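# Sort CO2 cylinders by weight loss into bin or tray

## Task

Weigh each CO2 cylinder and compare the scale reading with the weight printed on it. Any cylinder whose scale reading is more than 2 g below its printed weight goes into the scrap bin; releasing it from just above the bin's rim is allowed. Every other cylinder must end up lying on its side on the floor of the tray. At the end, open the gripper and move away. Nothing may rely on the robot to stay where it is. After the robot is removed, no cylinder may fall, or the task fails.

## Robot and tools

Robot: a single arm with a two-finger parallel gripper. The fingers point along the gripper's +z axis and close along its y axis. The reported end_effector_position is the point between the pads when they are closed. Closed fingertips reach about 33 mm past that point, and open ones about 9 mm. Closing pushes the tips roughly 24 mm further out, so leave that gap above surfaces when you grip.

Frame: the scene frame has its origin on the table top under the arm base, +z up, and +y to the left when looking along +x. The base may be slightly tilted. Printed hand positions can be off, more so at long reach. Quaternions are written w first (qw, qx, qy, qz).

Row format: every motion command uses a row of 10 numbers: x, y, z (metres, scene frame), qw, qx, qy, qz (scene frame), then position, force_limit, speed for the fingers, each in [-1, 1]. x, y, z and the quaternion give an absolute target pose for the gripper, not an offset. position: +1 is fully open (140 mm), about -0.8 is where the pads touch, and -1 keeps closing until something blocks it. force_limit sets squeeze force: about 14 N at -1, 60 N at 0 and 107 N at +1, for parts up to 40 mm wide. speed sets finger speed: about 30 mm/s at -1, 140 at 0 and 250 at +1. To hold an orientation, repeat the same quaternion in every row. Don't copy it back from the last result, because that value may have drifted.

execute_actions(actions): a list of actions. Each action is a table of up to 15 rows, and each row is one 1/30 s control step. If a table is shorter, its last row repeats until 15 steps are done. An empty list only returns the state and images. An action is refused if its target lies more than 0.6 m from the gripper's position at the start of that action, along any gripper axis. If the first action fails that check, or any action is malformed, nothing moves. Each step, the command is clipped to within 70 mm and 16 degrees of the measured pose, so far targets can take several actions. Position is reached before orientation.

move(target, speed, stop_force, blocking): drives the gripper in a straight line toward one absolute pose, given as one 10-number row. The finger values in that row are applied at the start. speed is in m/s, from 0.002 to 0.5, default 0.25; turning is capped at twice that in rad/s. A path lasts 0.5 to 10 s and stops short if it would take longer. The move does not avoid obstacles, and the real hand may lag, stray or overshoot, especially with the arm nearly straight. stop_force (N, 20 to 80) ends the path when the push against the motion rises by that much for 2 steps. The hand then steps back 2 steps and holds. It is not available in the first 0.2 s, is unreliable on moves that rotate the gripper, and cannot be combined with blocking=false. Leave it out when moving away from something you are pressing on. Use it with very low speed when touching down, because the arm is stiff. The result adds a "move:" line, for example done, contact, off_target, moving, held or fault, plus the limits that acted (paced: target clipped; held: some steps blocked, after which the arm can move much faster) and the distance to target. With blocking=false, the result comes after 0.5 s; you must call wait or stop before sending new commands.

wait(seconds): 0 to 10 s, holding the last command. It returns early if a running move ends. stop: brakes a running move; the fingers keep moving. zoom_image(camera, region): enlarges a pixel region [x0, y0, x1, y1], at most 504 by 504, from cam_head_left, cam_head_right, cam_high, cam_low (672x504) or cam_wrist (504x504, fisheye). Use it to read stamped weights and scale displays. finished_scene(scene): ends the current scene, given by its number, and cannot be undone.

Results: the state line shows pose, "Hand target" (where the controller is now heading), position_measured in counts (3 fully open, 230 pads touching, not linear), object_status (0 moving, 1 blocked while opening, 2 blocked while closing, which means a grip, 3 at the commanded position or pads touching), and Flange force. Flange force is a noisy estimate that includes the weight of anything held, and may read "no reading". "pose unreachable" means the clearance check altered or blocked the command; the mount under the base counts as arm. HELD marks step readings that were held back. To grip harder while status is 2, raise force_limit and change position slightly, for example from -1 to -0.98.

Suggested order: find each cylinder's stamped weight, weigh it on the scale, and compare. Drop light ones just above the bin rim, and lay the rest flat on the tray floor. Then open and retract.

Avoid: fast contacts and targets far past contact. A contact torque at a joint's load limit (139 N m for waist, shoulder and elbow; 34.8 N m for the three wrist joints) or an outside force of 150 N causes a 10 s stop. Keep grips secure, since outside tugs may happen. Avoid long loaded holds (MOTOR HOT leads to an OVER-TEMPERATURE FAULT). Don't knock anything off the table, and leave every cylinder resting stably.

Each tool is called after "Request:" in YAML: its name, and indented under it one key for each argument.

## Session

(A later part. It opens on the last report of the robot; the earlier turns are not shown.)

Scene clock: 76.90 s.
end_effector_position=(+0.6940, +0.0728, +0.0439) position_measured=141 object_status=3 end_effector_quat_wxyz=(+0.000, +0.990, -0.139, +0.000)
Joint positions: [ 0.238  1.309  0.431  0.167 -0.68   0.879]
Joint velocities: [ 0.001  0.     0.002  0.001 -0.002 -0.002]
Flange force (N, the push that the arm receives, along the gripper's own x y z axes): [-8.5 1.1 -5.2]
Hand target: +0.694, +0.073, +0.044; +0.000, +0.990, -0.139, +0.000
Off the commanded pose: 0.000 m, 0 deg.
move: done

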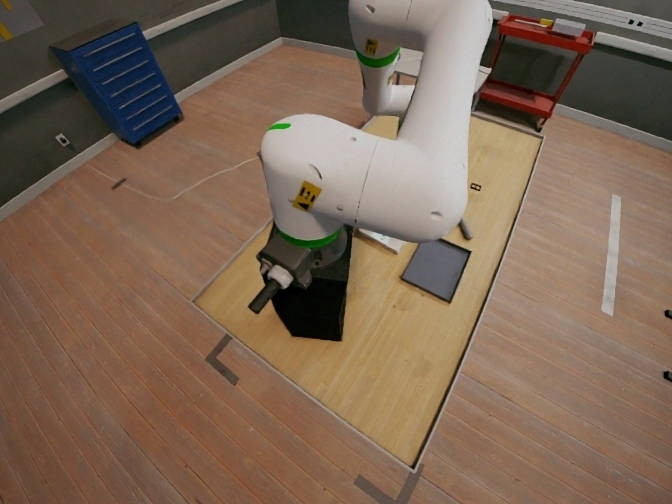

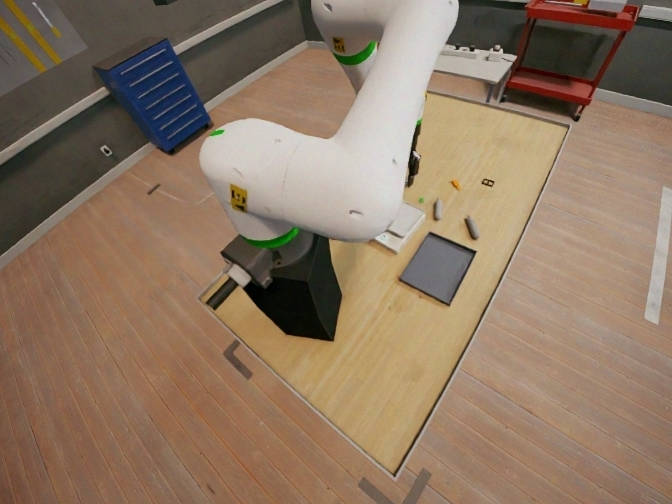

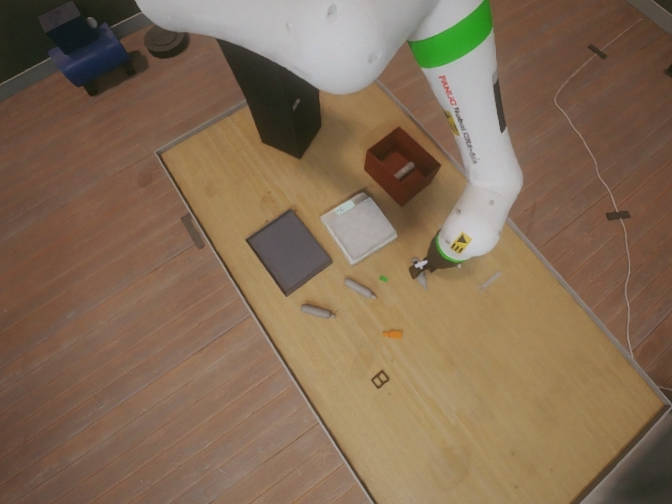

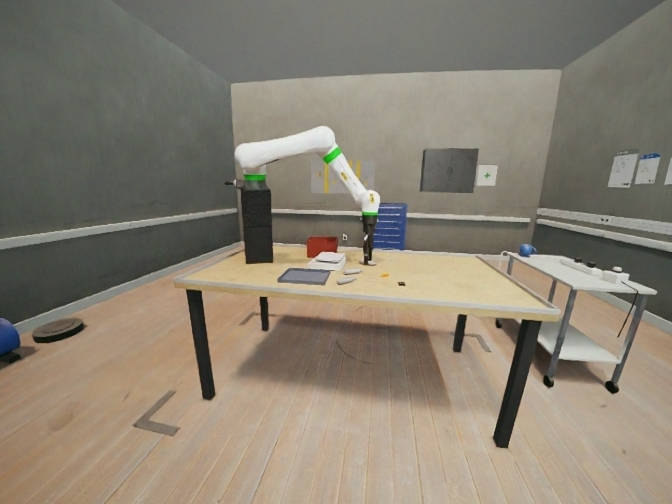

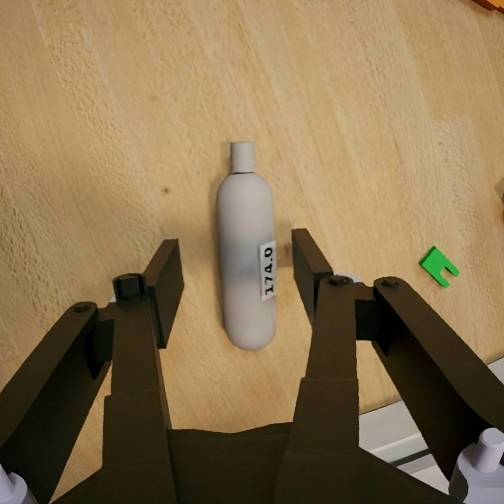

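Stamp 174.0.

Request:
move:
  target: [0.694,0.073,0.043,0,0.99,-0.139,0,-1,-0.3,0]

Request:
move:
  target: [0.68,0.06,0.14,0,0.99,-0.139,0,-1,-0.3,0]
  speed: 0.2

Request:
move:
  target: [0.48,0.0,0.135,0,0.707,0.707,0,-1,-0.3,0]
  speed: 0.35

Request:
move:
  target: [0.48,0.005,0.108,0,0.707,0.707,0,-1,-0.3,0]
  speed: 0.03

Request:
move:
  target: [0.48,0.005,0.108,0,0.707,0.707,0,-0.2,-0.3,0]

Request:
wait:
  seconds: 1

Scene clock: 85.03 s.
end_effector_position=(+0.6941, +0.0731, +0.0431) position_measured=191 object_status=2 end_effector_quat_wxyz=(-0.000, +0.990, -0.139, +0.000)
Joint positions: [ 0.238  1.31   0.433  0.166 -0.679  0.879]
Joint velocities: [-0.     0.001 -0.     0.     0.001  0.002]
Flange force (N, the push that the arm receives, along the gripper's own x y z axes): [-18.8 2.3 -55.1]
Hand target: +0.694, +0.073, +0.043; +0.000, +0.990, -0.139, +0.000
Off the commanded pose: 0.000 m, 0 deg.
move: done

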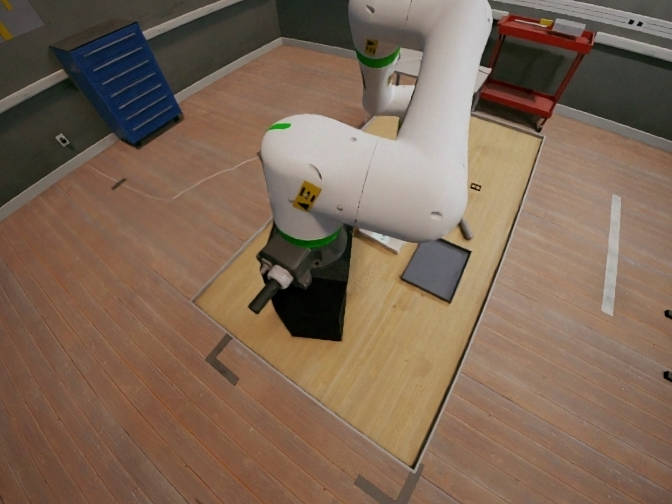

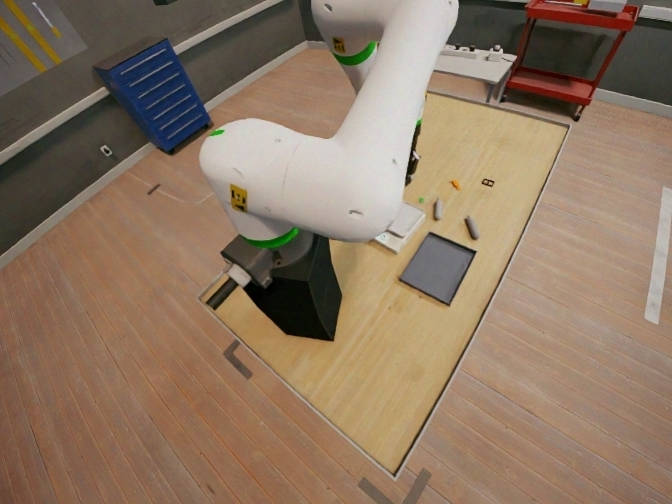

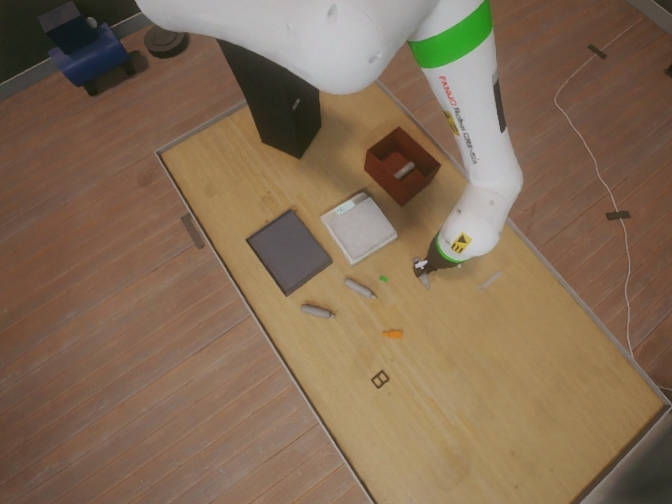

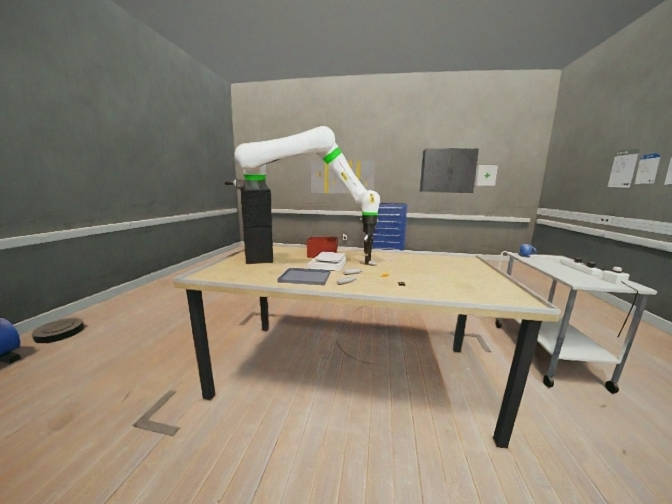

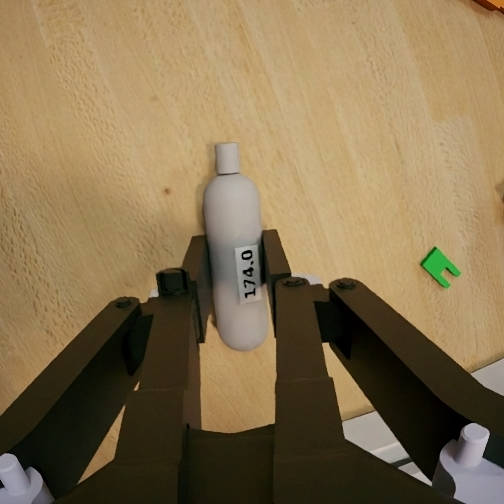

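Scene clock: 85.97 s.
end_effector_position=(+0.6802, +0.0601, +0.1399) position_measured=191 object_status=2 end_effector_quat_wxyz=(-0.000, +0.990, -0.139, -0.000)
Joint positions: [ 0.24   1.09   0.259  0.158 -0.725  0.889]
Joint velocities: [ 0.    -0.001 -0.001  0.001  0.001  0.002]
Flange force (N, the push that the arm receives, along the gripper's own x y z axes): [-9.7 3.0 -2.9]
Hand target: +0.680, +0.060, +0.140; -0.000, +0.990, -0.139, -0.000
Off the commanded pose: 0.000 m, 0 deg.
move: done

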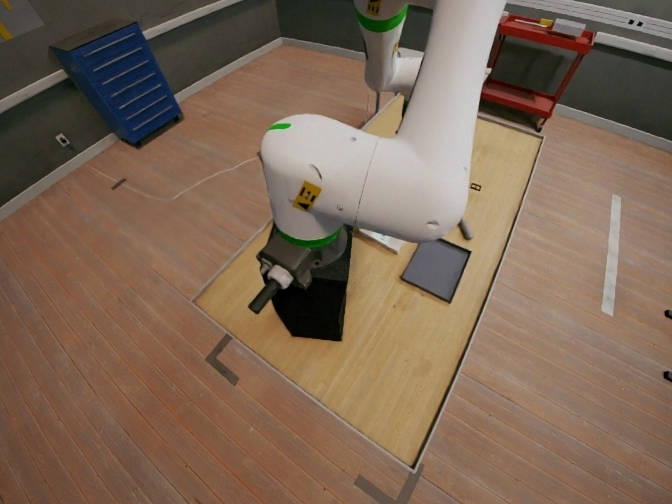

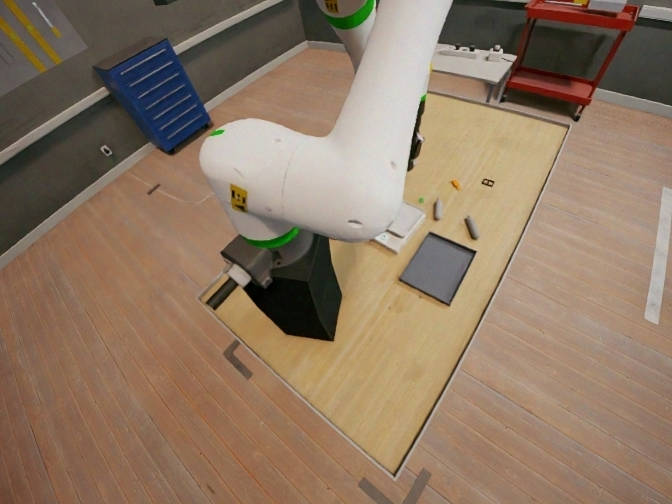

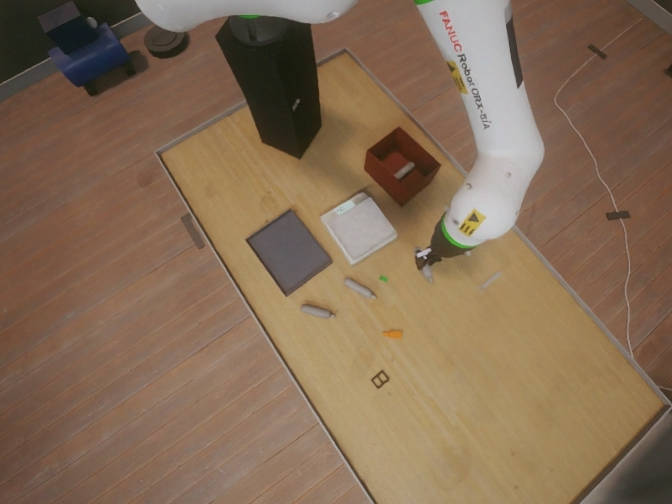

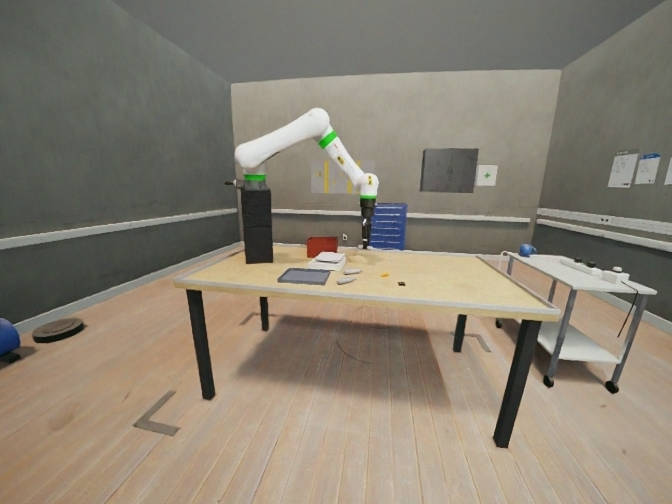

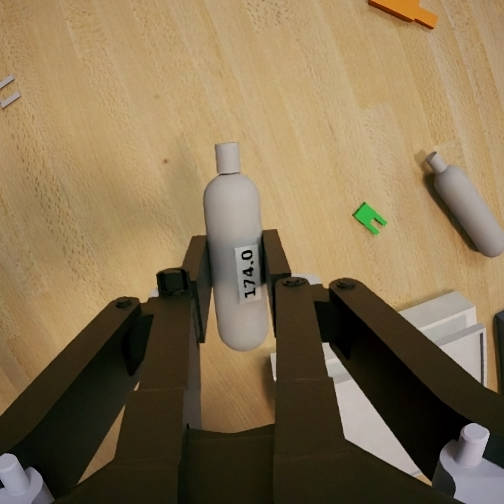

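Scene clock: 89.03 s.
end_effector_position=(+0.4800, -0.0005, +0.1356) position_measured=191 object_status=2 end_effector_quat_wxyz=(+0.000, +0.707, +0.707, -0.000)
Joint positions: [ 0.215  0.823 -0.488  0.421 -0.259  2.474]
Joint velocities: [-0.    -0.001  0.    -0.013 -0.     0.012]
Flange force (N, the push that the arm receives, along the gripper's own x y z axes): no reading
Hand target: +0.480, -0.001, +0.136; +0.000, +0.707, +0.707, -0.000
Off the commanded pose: 0.001 m, 0 deg.
move: done

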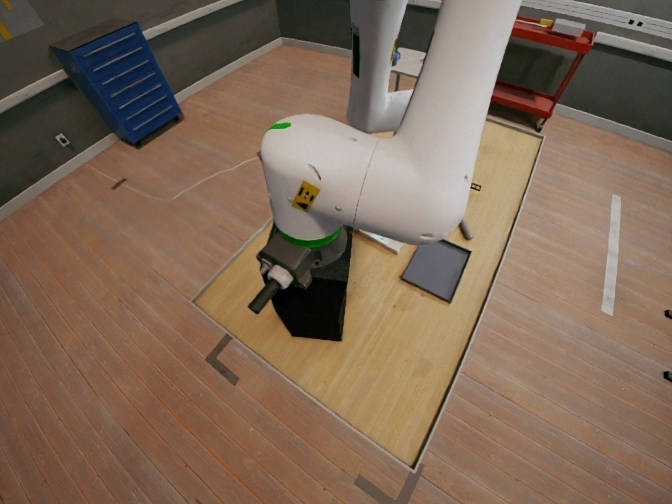

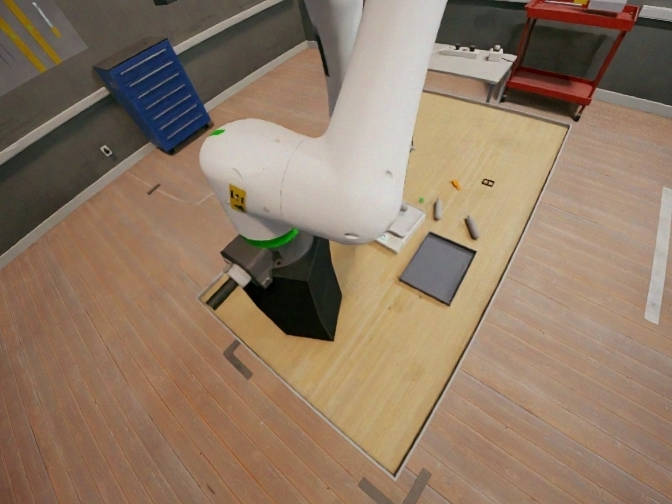

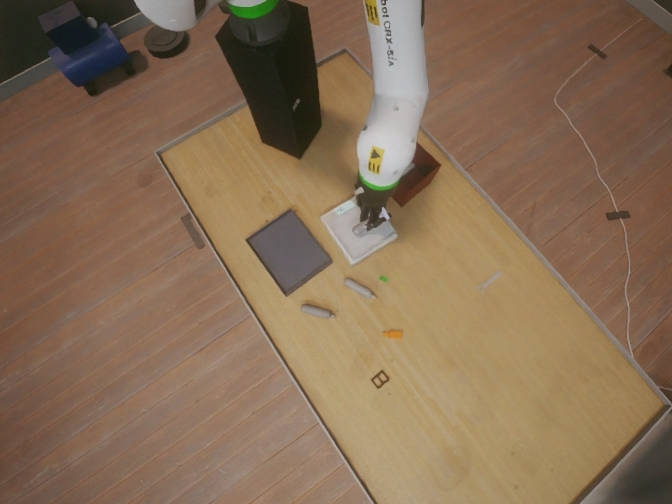

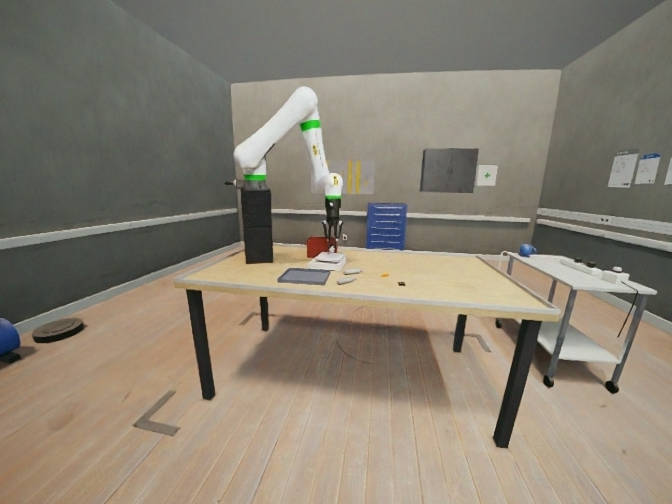

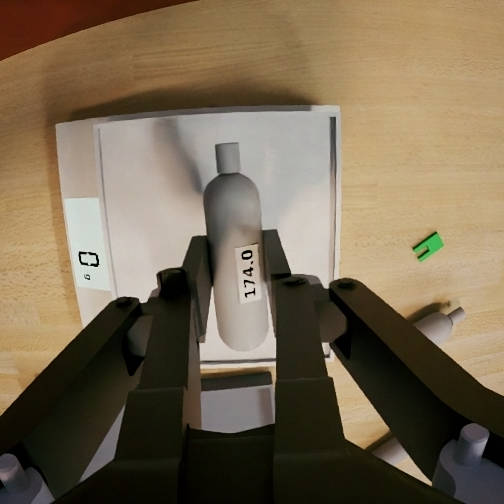

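Scene clock: 90.23 s.
end_effector_position=(+0.4800, +0.0049, +0.1081) position_measured=191 object_status=2 end_effector_quat_wxyz=(-0.000, +0.707, +0.707, -0.000)
Joint positions: [ 0.2    0.888 -0.496  0.566 -0.193  2.34 ]
Joint velocities: [-0.009 -0.001 -0.022  0.079  0.018 -0.071]
Flange force (N, the push that the arm receives, along the gripper's own x y z axes): no reading
Hand target: +0.480, +0.005, +0.108; -0.000, +0.707, +0.707, -0.000
Off the commanded pose: 0.000 m, 0 deg.
move: done

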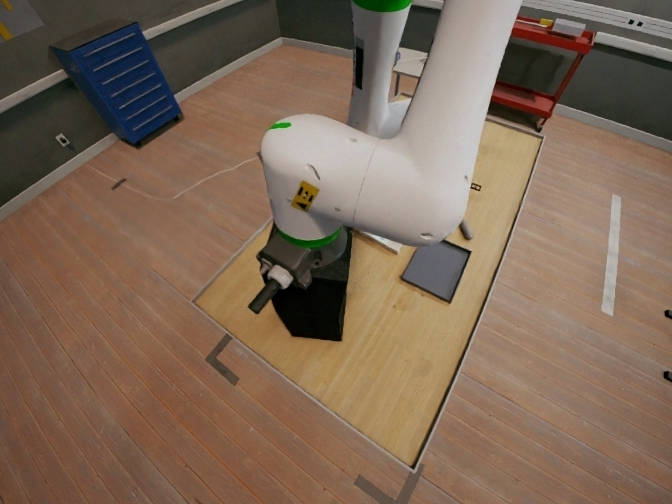

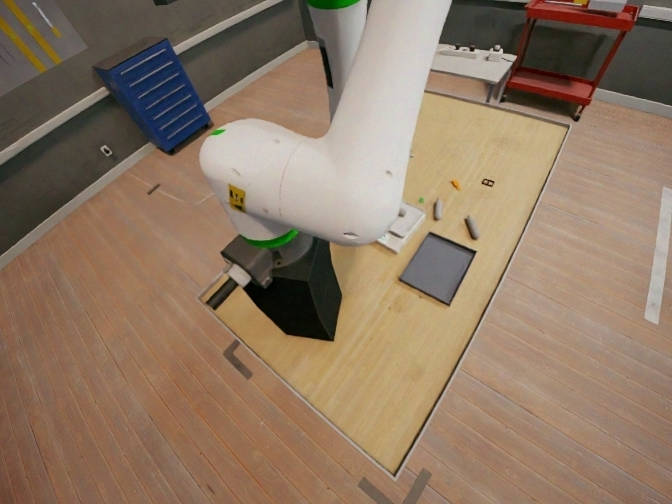

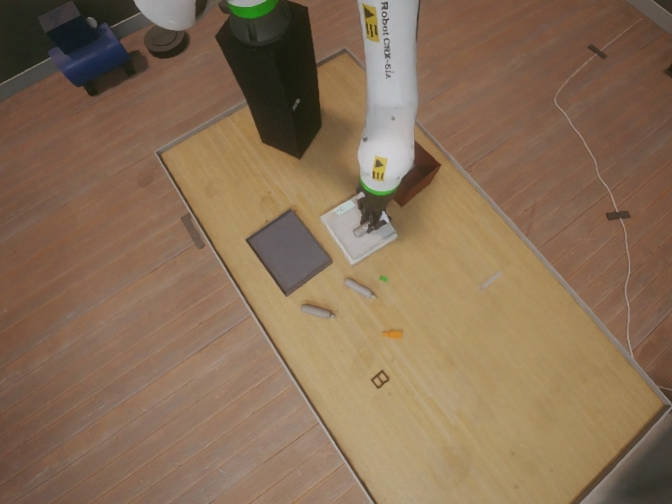

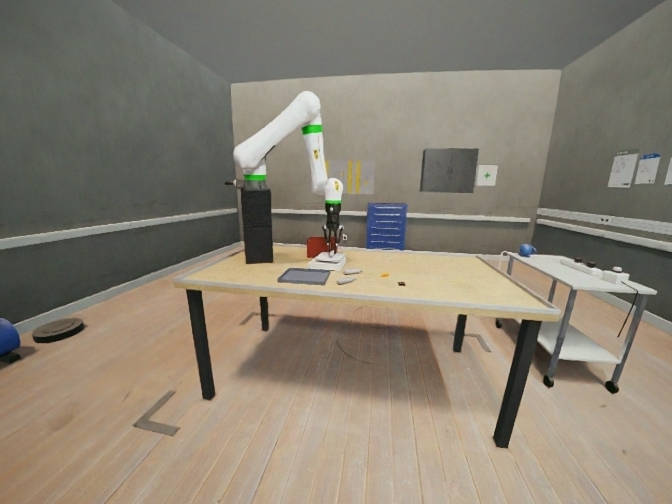

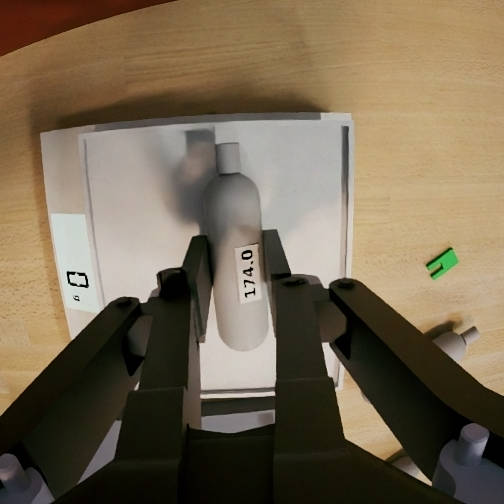

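Scene clock: 90.93 s.
end_effector_position=(+0.4800, +0.0050, +0.1080) position_measured=154 object_status=3 end_effector_quat_wxyz=(-0.000, +0.707, +0.707, -0.000)
Joint positions: [ 0.198  0.887 -0.5    0.58  -0.189  2.328]
Joint velocities: [-0.001  0.    -0.003  0.011  0.003 -0.009]
Flange force (N, the push that the arm receives, along the gripper's own x y z axes): no reading
Hand target: +0.480, +0.005, +0.108; -0.000, +0.707, +0.707, -0.000
Off the commanded pose: 0.000 m, 0 deg.
move: done

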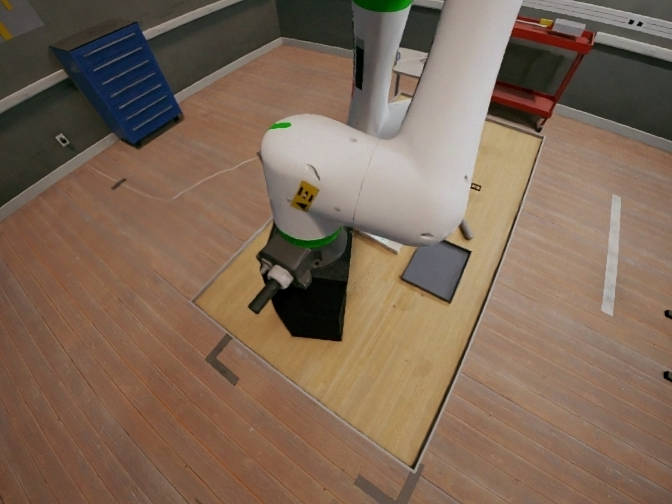

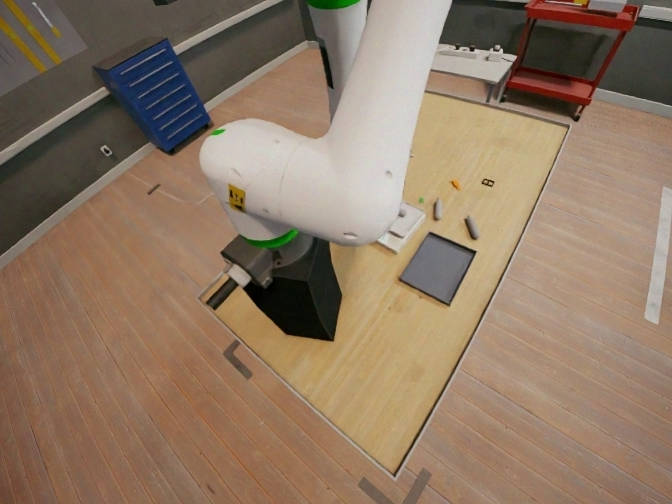

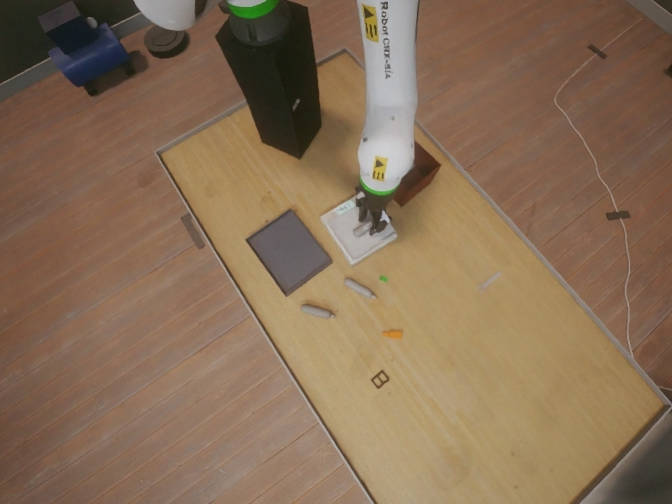

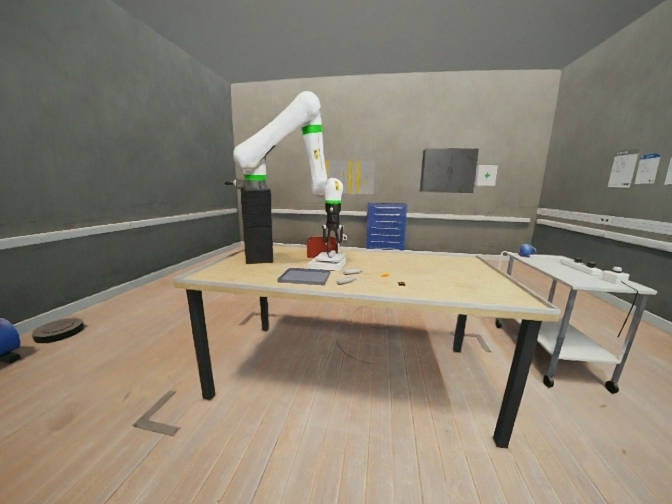

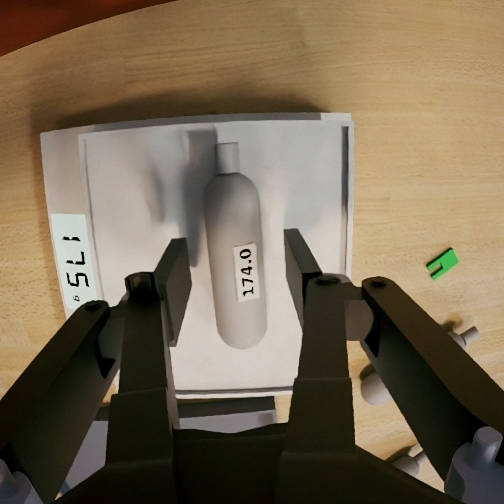

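Scene clock: 91.93 s.
end_effector_position=(+0.4800, +0.0050, +0.1080) position_measured=154 object_status=3 end_effector_quat_wxyz=(-0.000, +0.707, +0.707, -0.000)
Joint positions: [ 0.198  0.887 -0.5    0.58  -0.189  2.327]
Joint velocities: [ 0.    -0.002  0.     0.    -0.     0.001]
Flange force (N, the push that the arm receives, along the gripper's own x y z axes): no reading
Hand target: +0.480, +0.005, +0.108; -0.000, +0.707, +0.707, -0.000
Off the commanded pose: 0.000 m, 0 deg.
wait: 1.00 s; at rest by 0.17 s

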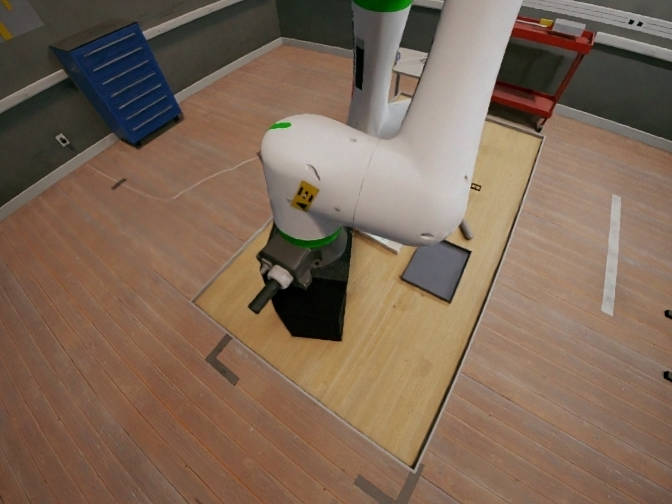

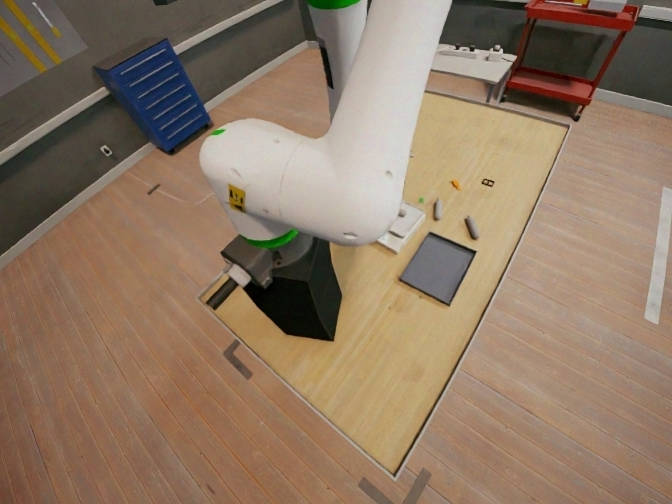

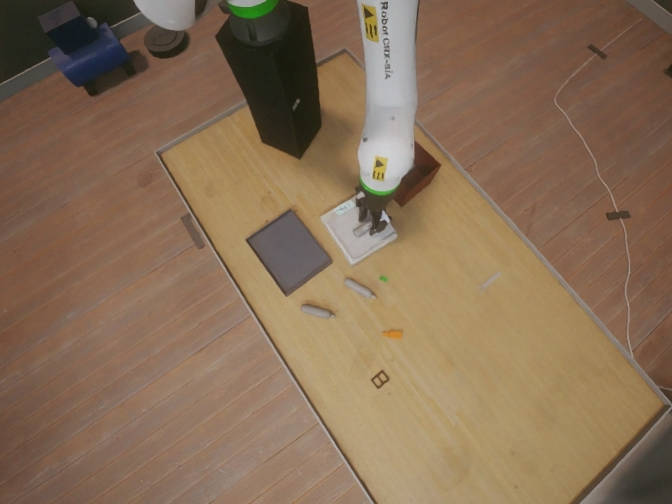

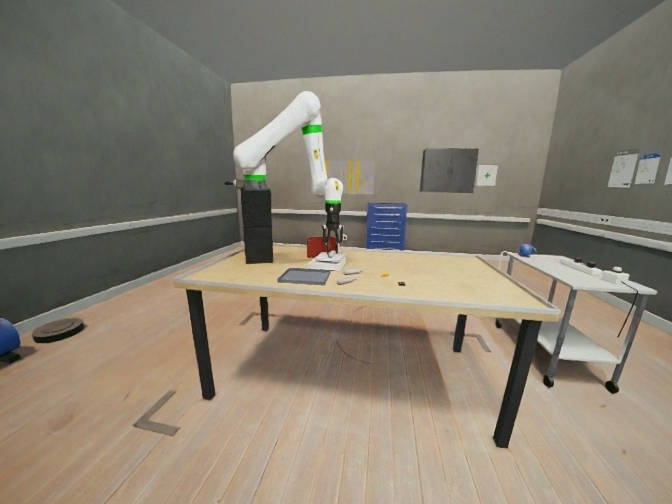

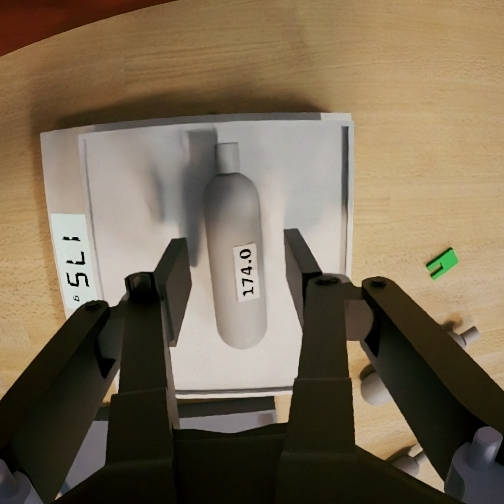

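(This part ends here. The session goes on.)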